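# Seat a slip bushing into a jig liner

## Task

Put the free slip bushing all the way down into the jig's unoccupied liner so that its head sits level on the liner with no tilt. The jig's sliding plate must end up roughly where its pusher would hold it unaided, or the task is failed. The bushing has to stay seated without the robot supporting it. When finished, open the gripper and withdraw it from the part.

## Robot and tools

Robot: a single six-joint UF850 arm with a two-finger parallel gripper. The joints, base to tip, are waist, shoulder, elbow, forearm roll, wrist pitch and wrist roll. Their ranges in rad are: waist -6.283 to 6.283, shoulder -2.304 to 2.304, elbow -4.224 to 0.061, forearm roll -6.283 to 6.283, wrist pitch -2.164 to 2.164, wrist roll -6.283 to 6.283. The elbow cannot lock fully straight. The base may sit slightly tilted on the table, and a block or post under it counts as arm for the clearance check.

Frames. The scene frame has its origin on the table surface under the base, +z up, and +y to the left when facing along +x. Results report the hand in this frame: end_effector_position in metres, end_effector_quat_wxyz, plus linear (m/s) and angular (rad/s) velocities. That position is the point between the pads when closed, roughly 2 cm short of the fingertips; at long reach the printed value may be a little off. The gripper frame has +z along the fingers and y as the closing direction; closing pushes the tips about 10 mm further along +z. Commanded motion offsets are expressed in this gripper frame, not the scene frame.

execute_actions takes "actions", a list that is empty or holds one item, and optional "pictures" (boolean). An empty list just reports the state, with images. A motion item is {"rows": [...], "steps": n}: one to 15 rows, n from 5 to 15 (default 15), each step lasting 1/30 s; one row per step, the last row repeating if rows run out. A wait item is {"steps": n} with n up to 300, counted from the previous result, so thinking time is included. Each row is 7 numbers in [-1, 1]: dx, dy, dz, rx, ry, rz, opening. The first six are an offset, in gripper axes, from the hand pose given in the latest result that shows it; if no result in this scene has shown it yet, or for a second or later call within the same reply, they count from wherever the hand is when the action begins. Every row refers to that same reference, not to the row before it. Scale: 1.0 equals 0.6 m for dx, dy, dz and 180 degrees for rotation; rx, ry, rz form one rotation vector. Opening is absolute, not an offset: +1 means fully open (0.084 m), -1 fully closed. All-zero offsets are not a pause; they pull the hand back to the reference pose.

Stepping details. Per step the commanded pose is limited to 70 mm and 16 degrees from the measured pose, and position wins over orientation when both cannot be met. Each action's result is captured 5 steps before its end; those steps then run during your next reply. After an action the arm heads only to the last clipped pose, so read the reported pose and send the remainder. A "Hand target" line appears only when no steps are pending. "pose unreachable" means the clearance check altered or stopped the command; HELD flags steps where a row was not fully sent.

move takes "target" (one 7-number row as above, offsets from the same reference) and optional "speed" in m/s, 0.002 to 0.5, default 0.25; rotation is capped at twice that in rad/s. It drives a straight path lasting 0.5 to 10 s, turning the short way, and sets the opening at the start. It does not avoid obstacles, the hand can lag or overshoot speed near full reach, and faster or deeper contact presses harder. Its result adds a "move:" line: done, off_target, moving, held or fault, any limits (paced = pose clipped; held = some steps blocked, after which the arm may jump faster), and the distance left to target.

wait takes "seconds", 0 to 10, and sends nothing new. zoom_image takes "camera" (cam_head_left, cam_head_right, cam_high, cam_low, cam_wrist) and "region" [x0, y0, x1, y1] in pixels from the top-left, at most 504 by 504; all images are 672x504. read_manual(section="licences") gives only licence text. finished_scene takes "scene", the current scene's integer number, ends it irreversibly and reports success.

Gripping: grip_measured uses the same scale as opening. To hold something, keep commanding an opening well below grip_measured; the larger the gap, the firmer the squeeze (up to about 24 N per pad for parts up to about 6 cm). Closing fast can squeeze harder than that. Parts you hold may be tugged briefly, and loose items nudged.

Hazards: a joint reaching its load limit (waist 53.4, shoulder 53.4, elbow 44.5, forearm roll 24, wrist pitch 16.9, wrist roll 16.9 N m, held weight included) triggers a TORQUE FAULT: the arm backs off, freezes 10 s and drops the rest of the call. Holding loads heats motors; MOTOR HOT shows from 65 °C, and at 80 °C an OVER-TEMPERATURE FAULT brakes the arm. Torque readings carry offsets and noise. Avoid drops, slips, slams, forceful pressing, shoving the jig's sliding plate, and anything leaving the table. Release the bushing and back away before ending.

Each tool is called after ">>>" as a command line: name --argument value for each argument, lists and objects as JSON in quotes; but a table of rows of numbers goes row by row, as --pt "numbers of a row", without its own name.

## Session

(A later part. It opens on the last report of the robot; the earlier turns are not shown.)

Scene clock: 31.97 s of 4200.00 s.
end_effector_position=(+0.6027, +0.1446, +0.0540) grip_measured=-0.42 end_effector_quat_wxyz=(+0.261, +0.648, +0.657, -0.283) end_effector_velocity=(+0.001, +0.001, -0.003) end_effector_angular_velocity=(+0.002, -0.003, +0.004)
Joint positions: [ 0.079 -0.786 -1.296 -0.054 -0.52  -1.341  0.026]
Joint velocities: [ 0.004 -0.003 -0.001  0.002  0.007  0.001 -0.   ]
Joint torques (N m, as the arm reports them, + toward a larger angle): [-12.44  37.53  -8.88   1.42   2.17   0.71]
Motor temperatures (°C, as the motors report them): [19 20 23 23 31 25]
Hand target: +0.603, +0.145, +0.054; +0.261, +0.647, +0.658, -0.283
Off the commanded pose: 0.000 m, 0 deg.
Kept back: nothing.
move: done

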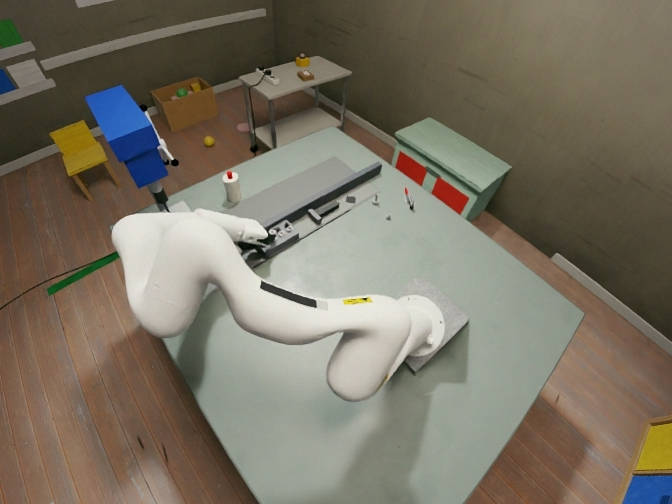

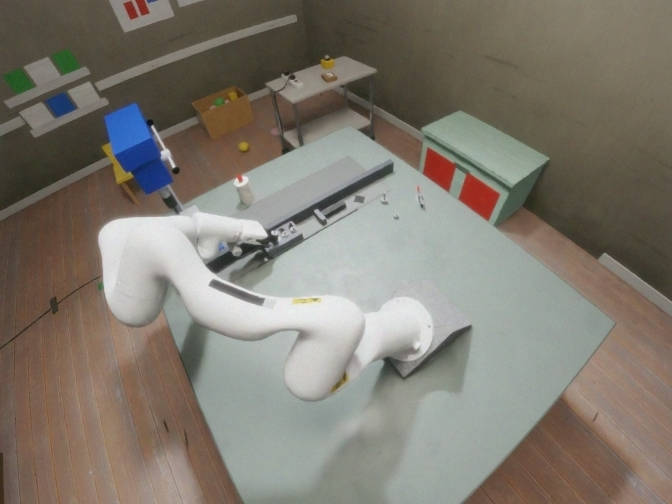

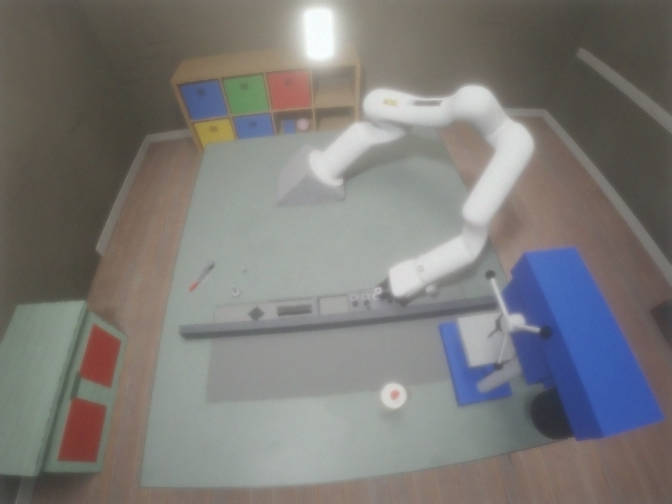

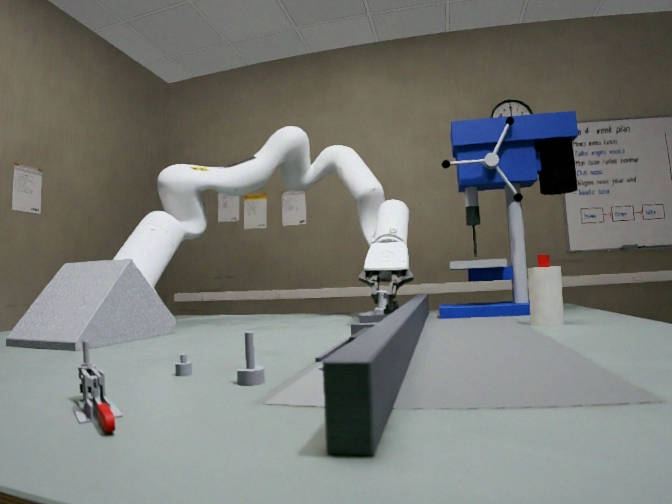

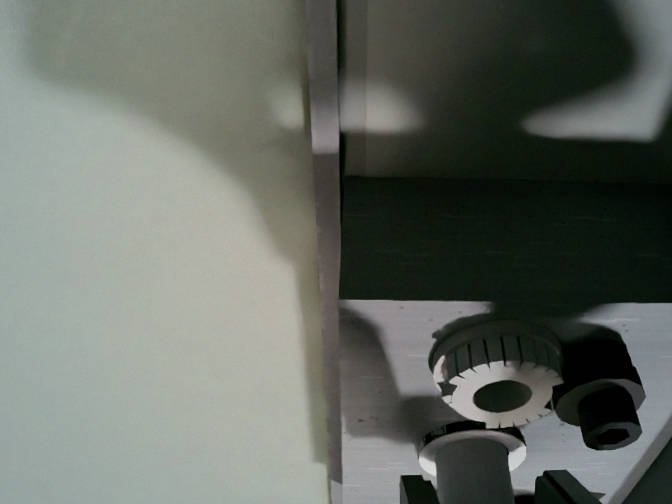

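>>> move --target '[0.0048,0.0015,0.0047,0,0,0,-0.85]' --speed 0.005

>>> zoom_image --camera "cam_wrist" --region '[390, 370, 560, 504]'

>>> zoom_image --camera "cam_low" --region '[355, 275, 415, 320]'

Scene clock: 33.33 s of 4200.00 s.
end_effector_position=(+0.6039, +0.1449, +0.0499) grip_measured=-0.45 end_effector_quat_wxyz=(+0.261, +0.647, +0.658, -0.283) end_effector_velocity=(-0.002, -0.002, -0.001) end_effector_angular_velocity=(-0.002, +0.004, -0.004)
Joint positions: [ 0.083 -0.793 -1.302 -0.054 -0.517 -1.337  0.024]
Joint velocities: [-0.    -0.002  0.001 -0.001 -0.003  0.001 -0.   ]
Joint torques (N m, as the arm reports them, + toward a larger angle): [-16.93  36.77  -8.68   1.33   1.37   0.66]
Motor temperatures (°C, as the motors report them): [19 20 23 23 31 25]
Hand target: +0.603, +0.145, +0.050; +0.261, +0.648, +0.657, -0.283
Off the commanded pose: 0.001 m, 0 deg.
Kept back: nothing.
move: done

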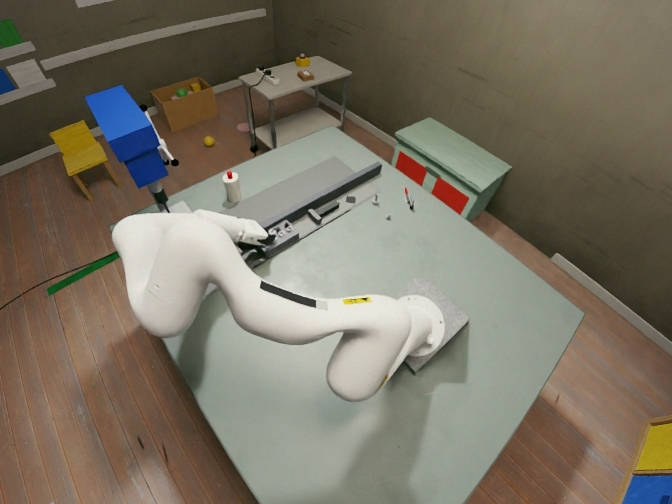

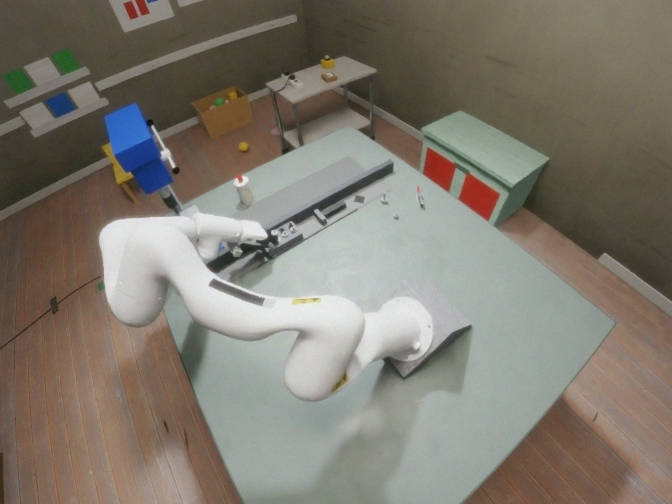

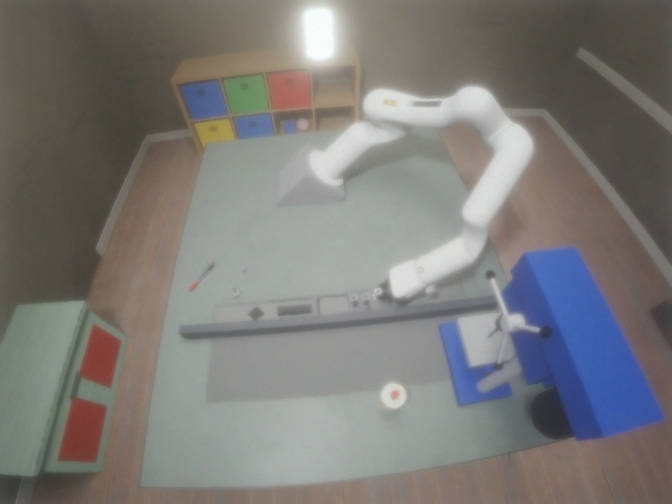

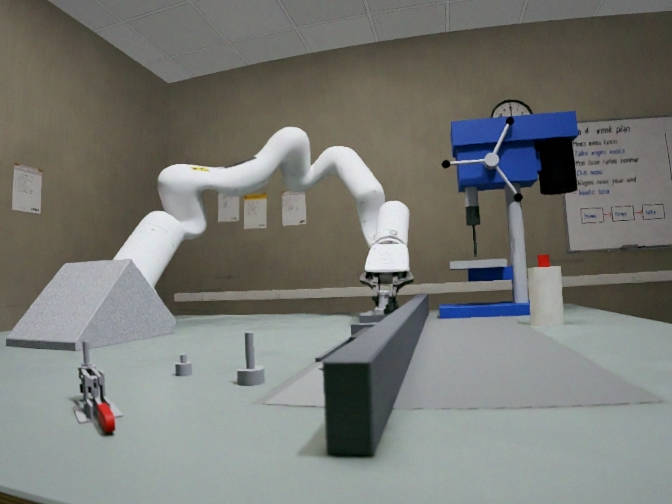

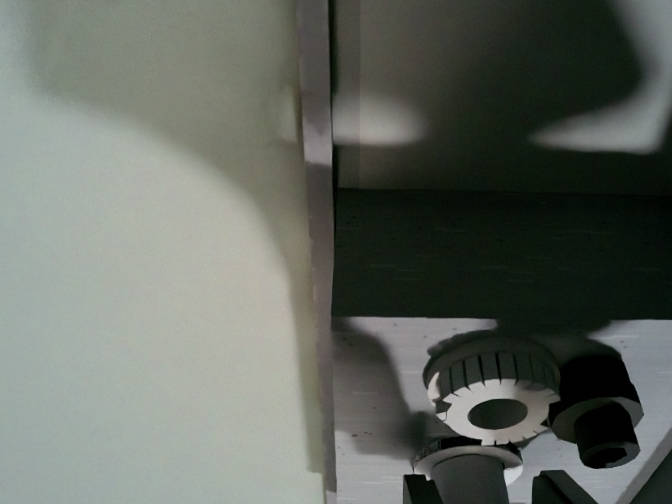

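Region (390, 370, 560, 504) of cam_wrist's 672x504 image, scaled by 2.965, with more detail than that image has; it fills the top 397 rows of this view, and the rest is white.

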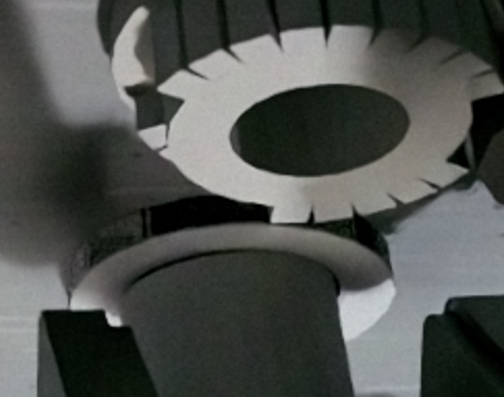

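Region (355, 275, 415, 320) of cam_low's 672x504 image, scaled by 8.400, with more detail than that image has; it fills the top 378 rows of this view, and the rest is white.

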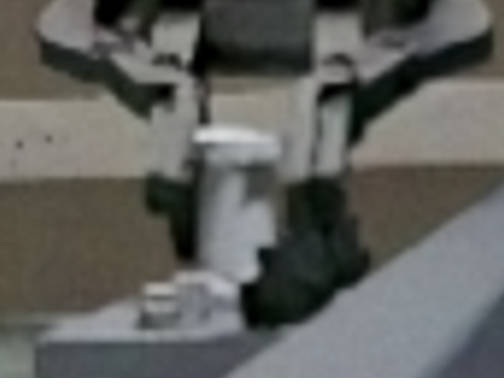

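>>> zoom_image --camera "cam_high" --region '[345, 270, 425, 320]'

>>> zoom_image --camera "cam_head_right" --region '[240, 215, 310, 265]'

Region (345, 270, 425, 320) of cam_high's 672x504 image, scaled by 6.300, with more detail than that image has; it fills the top 315 rows of this view, and the rest is white.

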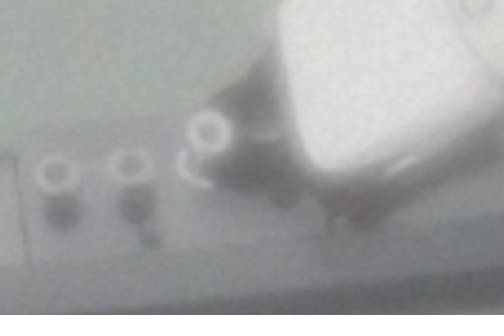

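Region (240, 215, 310, 265) of cam_head_right's 672x504 image, scaled by 7.200, with more detail than that image has; it fills the top 360 rows of this view, and the rest is white.

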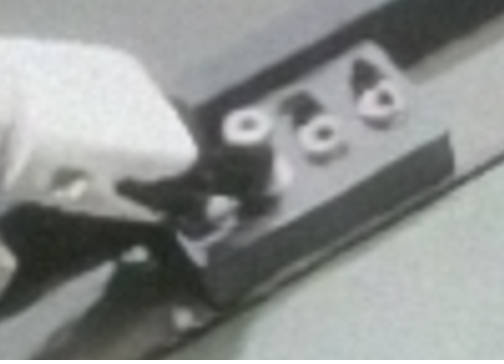

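>>> move --target '[-0.001,0,-0.001,0,0,0,-0.25]' --speed 0.005

>>> zoom_image --camera "cam_low" --region '[355, 275, 415, 320]'

>>> zoom_image --camera "cam_high" --region '[345, 270, 425, 320]'

Scene clock: 35.87 s of 4200.00 s.
end_effector_position=(+0.6039, +0.1449, +0.0507) grip_measured=-0.27 end_effector_quat_wxyz=(+0.261, +0.647, +0.658, -0.283) end_effector_velocity=(+0.000, +0.000, +0.001) end_effector_angular_velocity=(+0.000, -0.001, +0.001)
Joint positions: [ 0.083 -0.792 -1.301 -0.054 -0.517 -1.338  0.032]
Joint velocities: [-0.001  0.002  0.    -0.001 -0.    -0.    -0.   ]
Joint torques (N m, as the arm reports them, + toward a larger angle): [-25.25  44.02  -7.73   0.6    0.27   0.67]
Motor temperatures (°C, as the motors report them): [19 20 23 23 31 25]
Hand target: +0.604, +0.145, +0.051; +0.261, +0.647, +0.658, -0.283
Off the commanded pose: 0.000 m, 0 deg.
Kept back: nothing.
move: done

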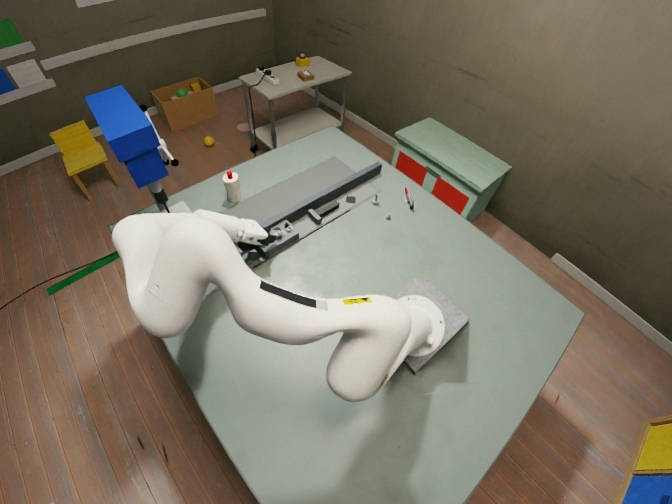

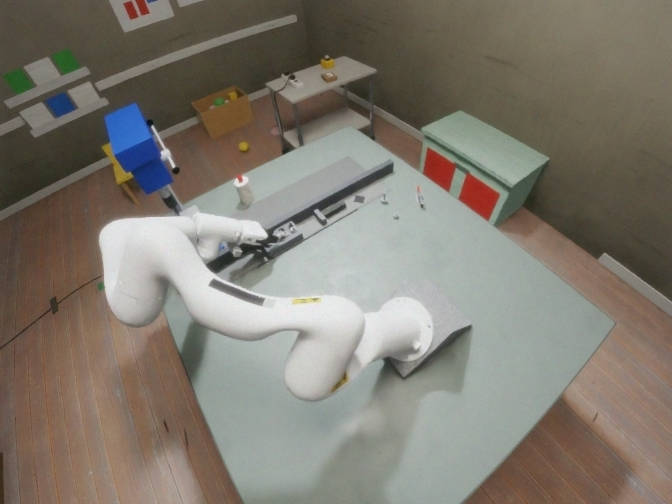

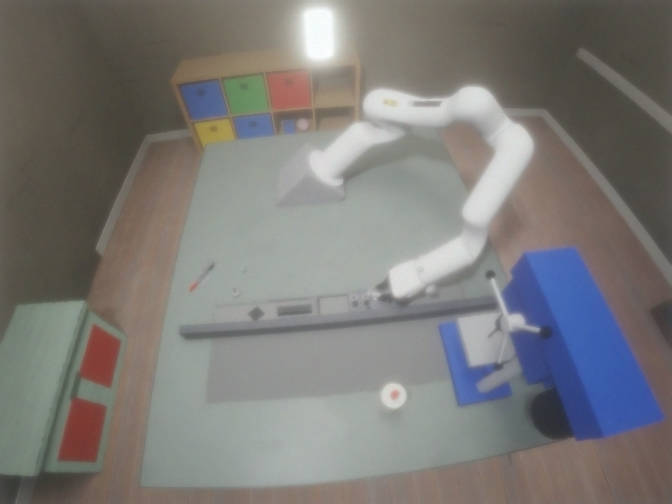

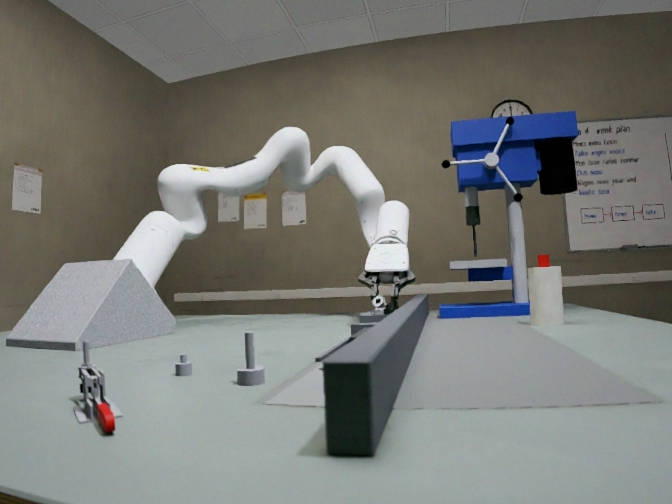

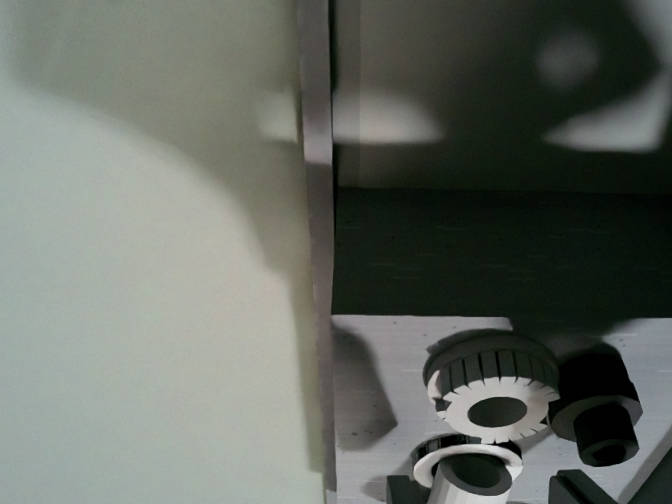

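Region (355, 275, 415, 320) of cam_low's 672x504 image, scaled by 8.400, with more detail than that image has; it fills the top 378 rows of this view, and the rest is white.

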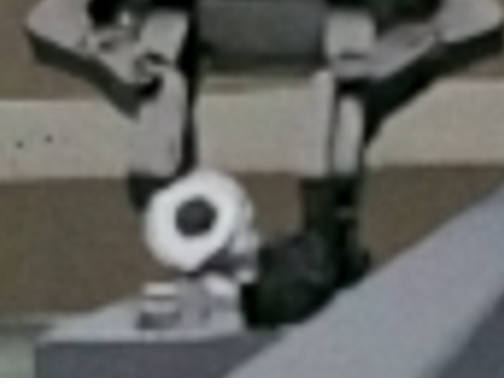

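Region (345, 270, 425, 320) of cam_high's 672x504 image, scaled by 6.300, with more detail than that image has; it fills the top 315 rows of this view, and the rest is white.

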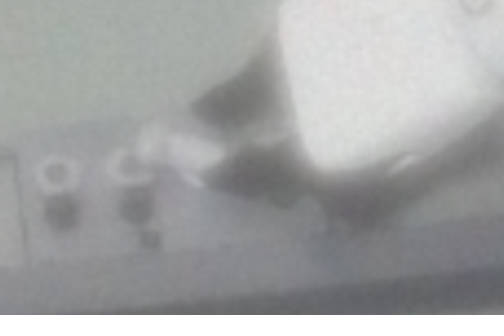

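>>> move --target '[-0.02,0,-0.07,0,0,0,0.0]' --speed 0.08

>>> move --target '[-0.16,0,0.017,0,0.253,0,0.0]' --speed 0.3

Scene clock: 37.20 s of 4200.00 s.
end_effector_position=(+0.6051, +0.1661, +0.0886) grip_measured=-0.01 end_effector_quat_wxyz=(+0.261, +0.647, +0.658, -0.283) end_effector_velocity=(+0.001, +0.002, +0.002) end_effector_angular_velocity=(+0.001, -0.001, +0.001)
Joint positions: [ 0.065 -0.72  -1.294 -0.05  -0.582 -1.361  0.044]
Joint velocities: [-0.001  0.004 -0.     0.001 -0.003 -0.001  0.   ]
Joint torques (N m, as the arm reports them, + toward a larger angle): [-26.29  43.71  -9.     0.69  -0.05   0.82]
Motor temperatures (°C, as the motors report them): [19 20 23 23 31 25]
Hand target: +0.605, +0.166, +0.089; +0.261, +0.647, +0.658, -0.283
Off the commanded pose: 0.000 m, 0 deg.
Kept back: nothing.
move: done

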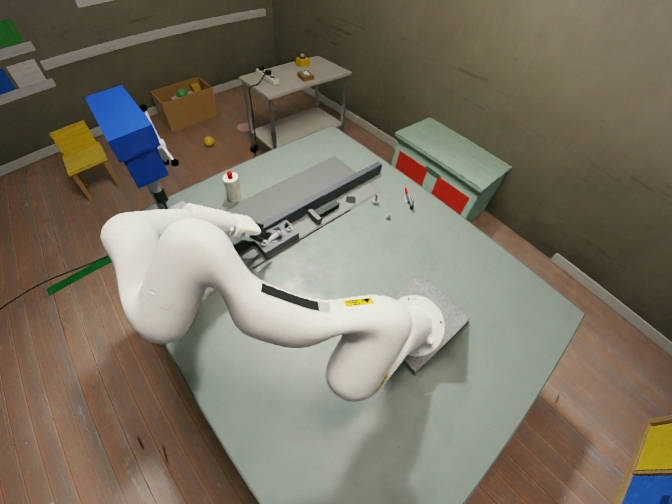

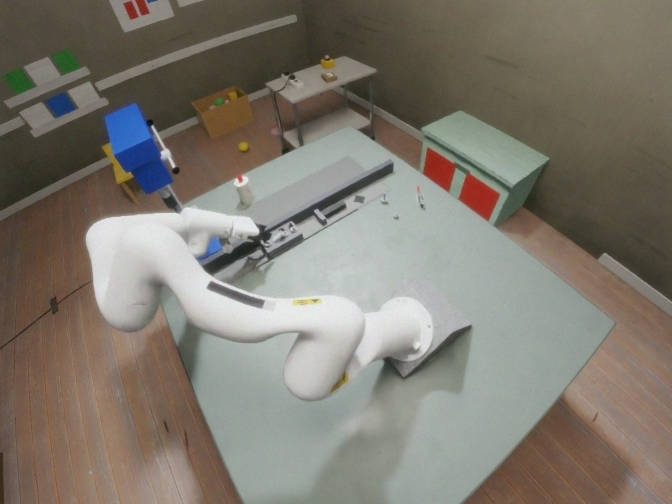

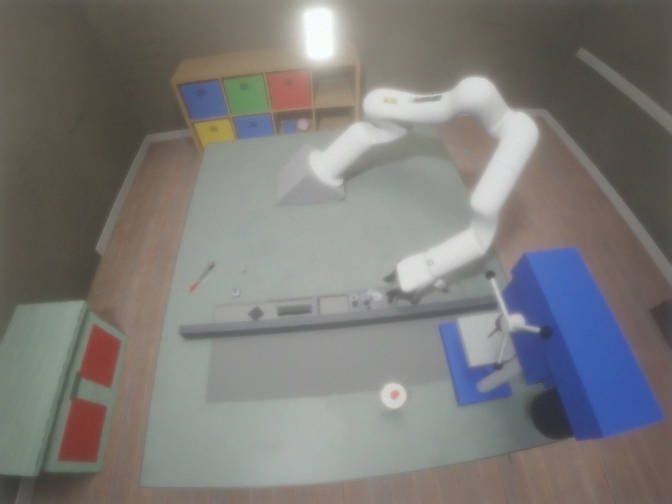

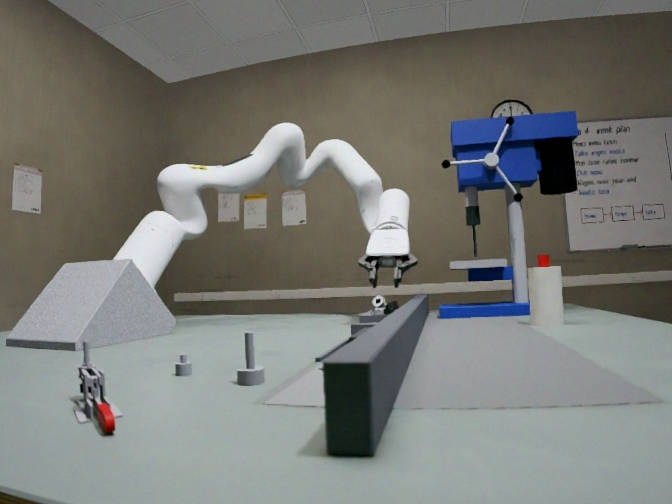

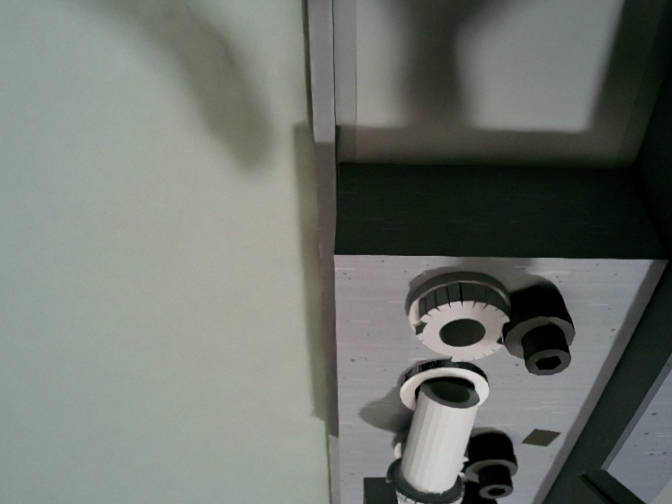

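Scene clock: 39.07 s of 4200.00 s.
end_effector_position=(+0.6065, +0.0911, +0.1494) grip_measured=-0.01 end_effector_quat_wxyz=(-0.013, +0.706, +0.708, -0.011) end_effector_velocity=(-0.000, -0.001, +0.000) end_effector_angular_velocity=(+0.011, +0.001, -0.001)
Joint positions: [-0.376 -0.874 -1.352  0.926 -0.985 -2.576  0.044]
Joint velocities: [-0.005 -0.007 -0.005  0.003 -0.011 -0.006 -0.   ]
Joint torques (N m, as the arm reports them, + toward a larger angle): [-22.88  40.98 -12.2    0.71   0.23   0.88]
Motor temperatures (°C, as the motors report them): [19 20 23 23 31 25]
Hand target: +0.606, +0.091, +0.149; -0.014, +0.707, +0.707, -0.011
Off the commanded pose: 0.001 m, 0 deg.
Kept back: nothing.
move: done

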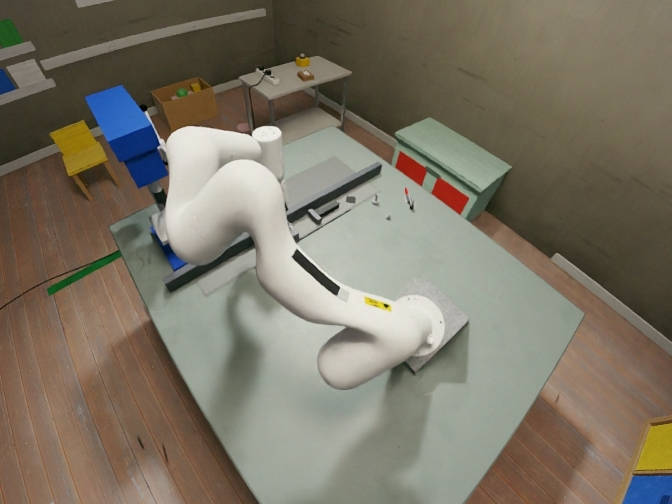

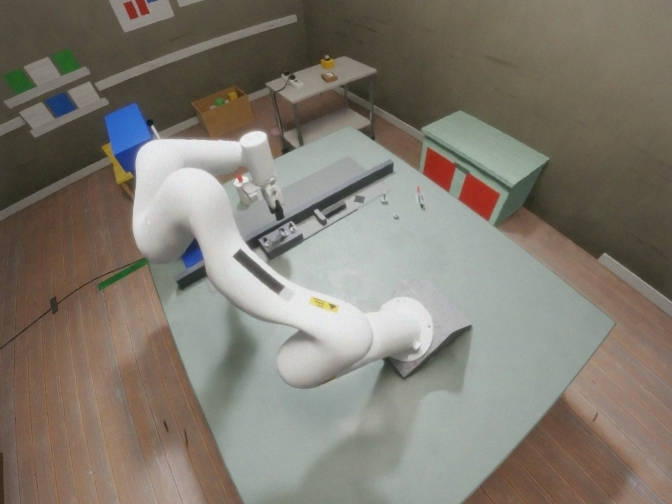

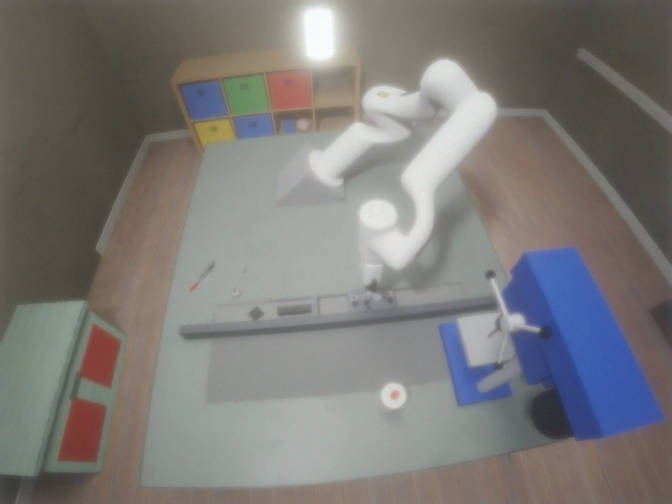

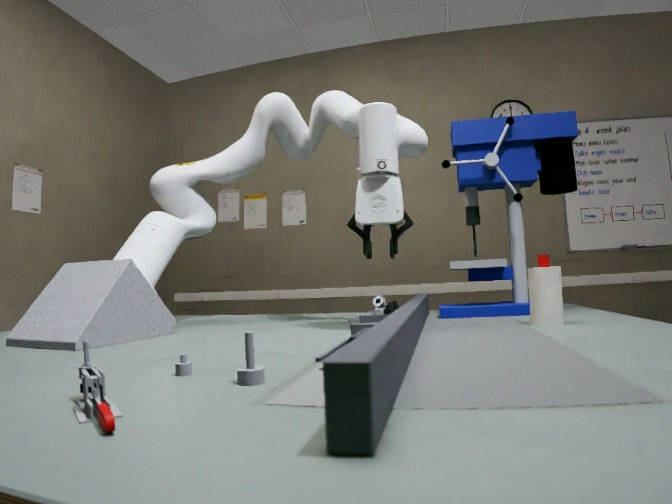

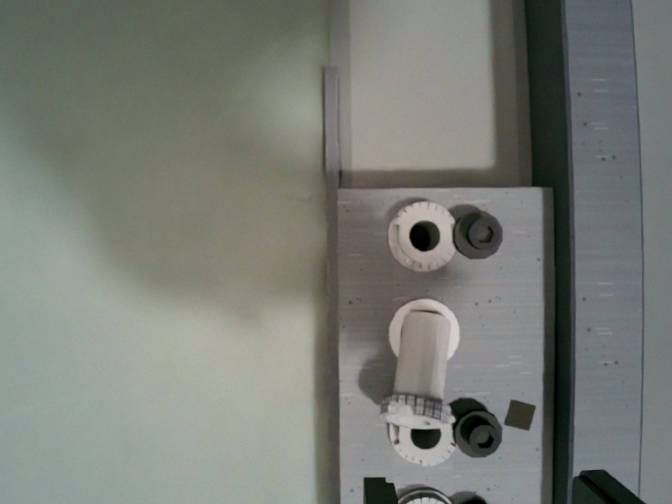

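>>> move --target '[-0.0225,-0.007,0.115,-0.024,0.194,0.043,-0.22]' --speed 0.25

>>> zoom_image --camera "cam_low" --region '[340, 255, 420, 320]'

>>> zoom_image --camera "cam_high" --region '[330, 260, 420, 320]'

Scene clock: 41.47 s of 4200.00 s.
end_effector_position=(+0.6000, +0.0781, +0.0806) grip_measured=-0.24 end_effector_quat_wxyz=(-0.198, +0.722, +0.623, +0.226) end_effector_velocity=(-0.001, -0.000, -0.002) end_effector_angular_velocity=(+0.012, +0.001, -0.003)
Joint positions: [-0.439 -1.214 -1.44   1.307 -1.425 -2.833  0.034]
Joint velocities: [ 0.    -0.008 -0.003  0.004 -0.01  -0.002  0.   ]
Joint torques (N m, as the arm reports them, + toward a larger angle): [-31.72  45.77 -10.58   0.96  -0.36   0.83]
Motor temperatures (°C, as the motors report them): [19 20 23 23 31 25]
Hand target: +0.600, +0.078, +0.080; -0.198, +0.722, +0.622, +0.227
Off the commanded pose: 0.000 m, 0 deg.
Kept back: nothing.
move: done

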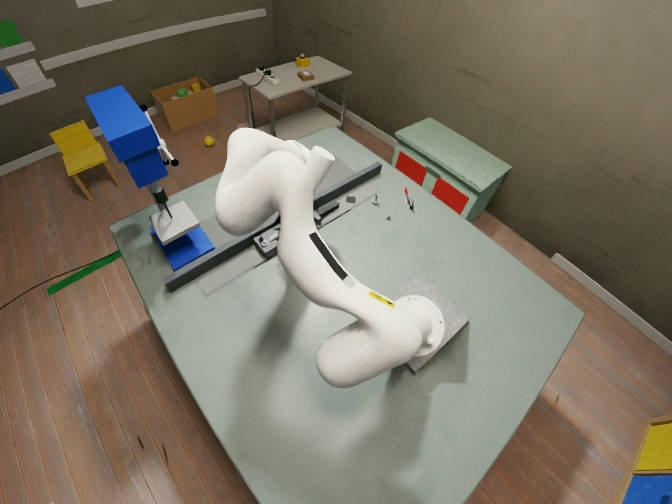

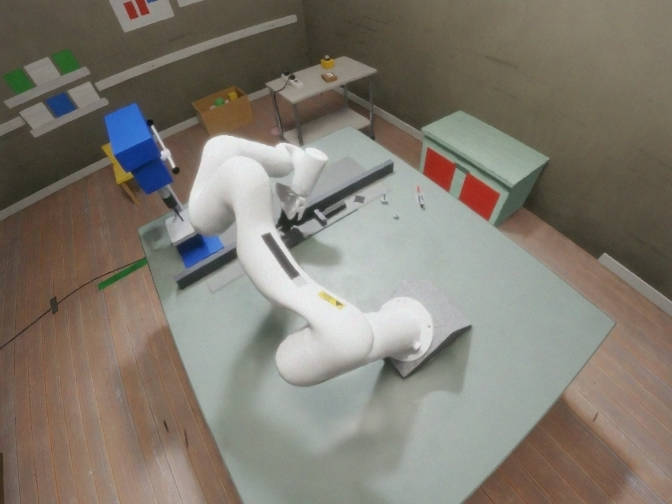

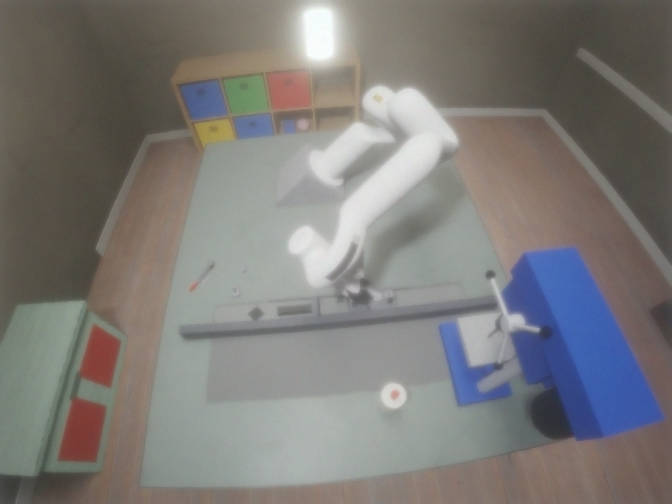

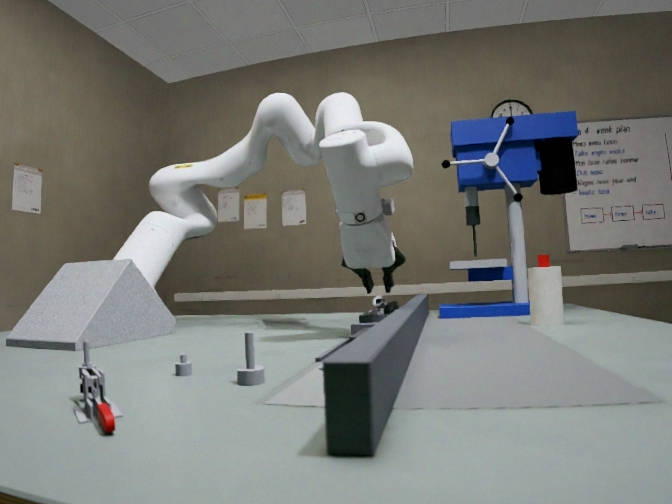

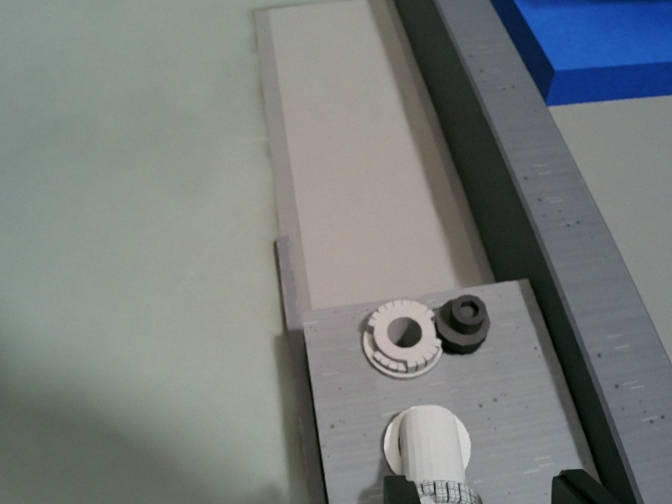

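Region (340, 255, 420, 320) of cam_low's 672x504 image, scaled by 6.300, with more detail than that image has; it fills the top 410 rows of this view, and the rest is white.

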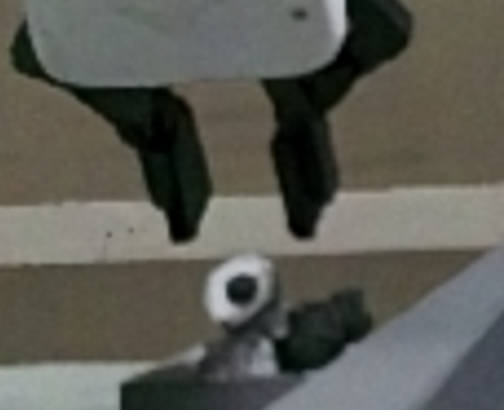

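Region (330, 260, 420, 320) of cam_high's 672x504 image, scaled by 5.600, with more detail than that image has.

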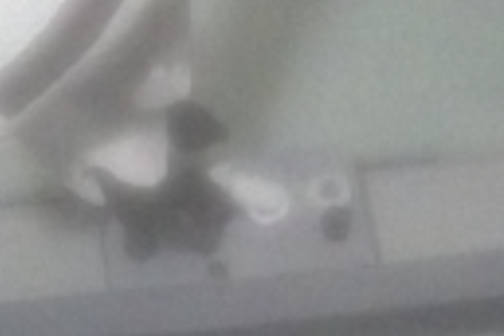

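>>> move --target '[0,-0.0025,0.037,0,0,0,-0.3]' --speed 0.04

>>> zoom_image --camera "cam_low" --region '[340, 255, 420, 320]'

>>> zoom_image --camera "cam_high" --region '[330, 260, 420, 320]'

Scene clock: 42.67 s of 4200.00 s.
end_effector_position=(+0.6003, +0.0908, +0.0628) grip_measured=-0.31 end_effector_quat_wxyz=(-0.198, +0.722, +0.623, +0.226) end_effector_velocity=(-0.000, +0.000, -0.002) end_effector_angular_velocity=(+0.001, +0.000, -0.001)
Joint positions: [-0.405 -1.215 -1.426  1.343 -1.414 -2.847  0.03 ]
Joint velocities: [ 0.002 -0.001  0.001  0.003  0.001 -0.001  0.   ]
Joint torques (N m, as the arm reports them, + toward a larger angle): [-26.6   47.11  -9.81   1.1   -0.14   0.55]
Motor temperatures (°C, as the motors report them): [19 20 23 23 31 25]
Hand target: +0.600, +0.091, +0.062; -0.198, +0.722, +0.623, +0.226
Off the commanded pose: 0.000 m, 0 deg.
Kept back: nothing.
move: done

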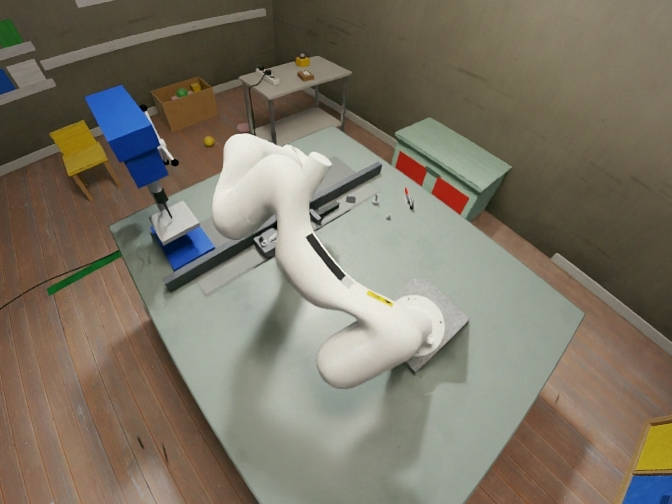

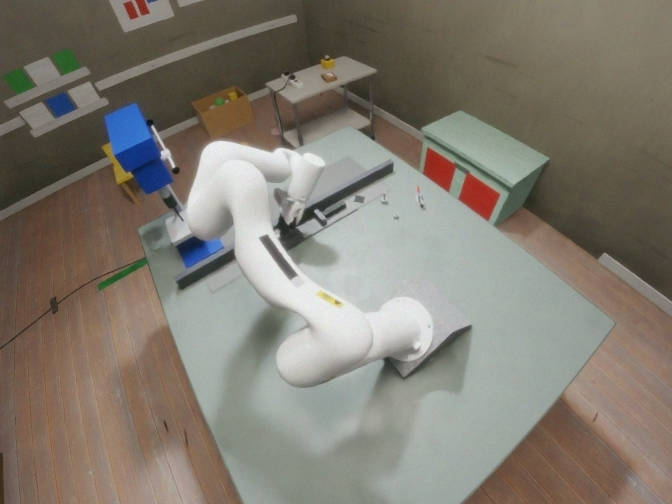

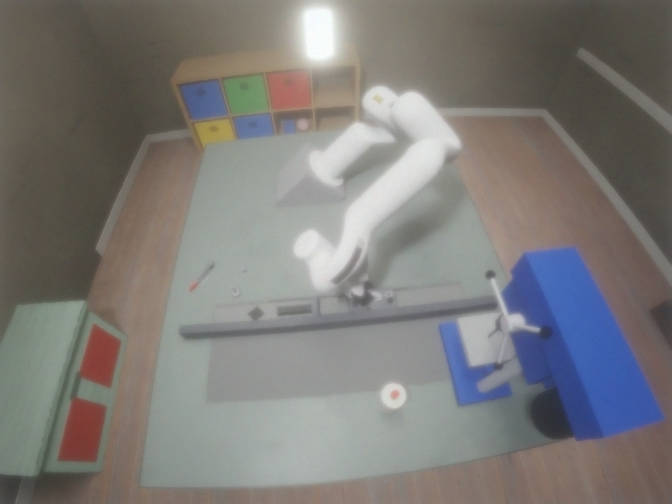

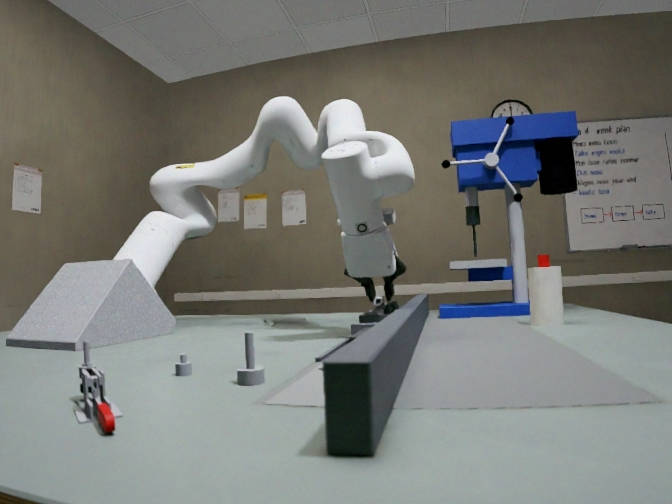

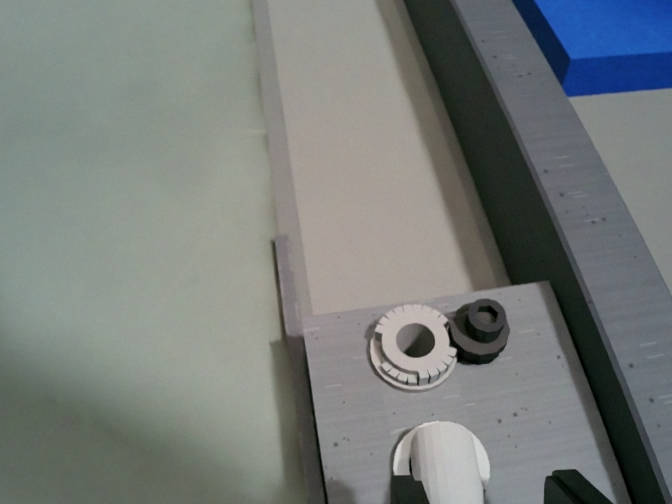

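Region (340, 255, 420, 320) of cam_low's 672x504 image, scaled by 6.300, with more detail than that image has; it fills the top 410 rows of this view, and the rest is white.

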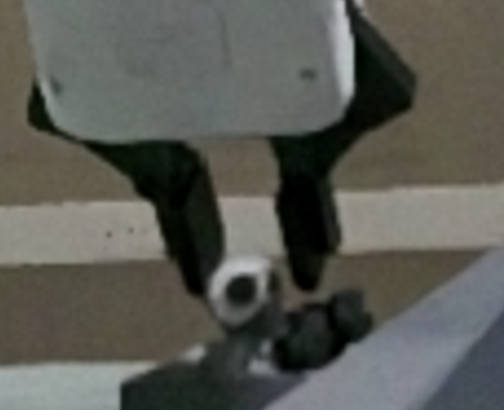

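Region (330, 260, 420, 320) of cam_high's 672x504 image, scaled by 5.600, with more detail than that image has.

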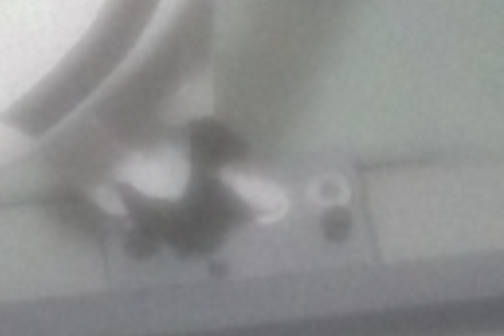

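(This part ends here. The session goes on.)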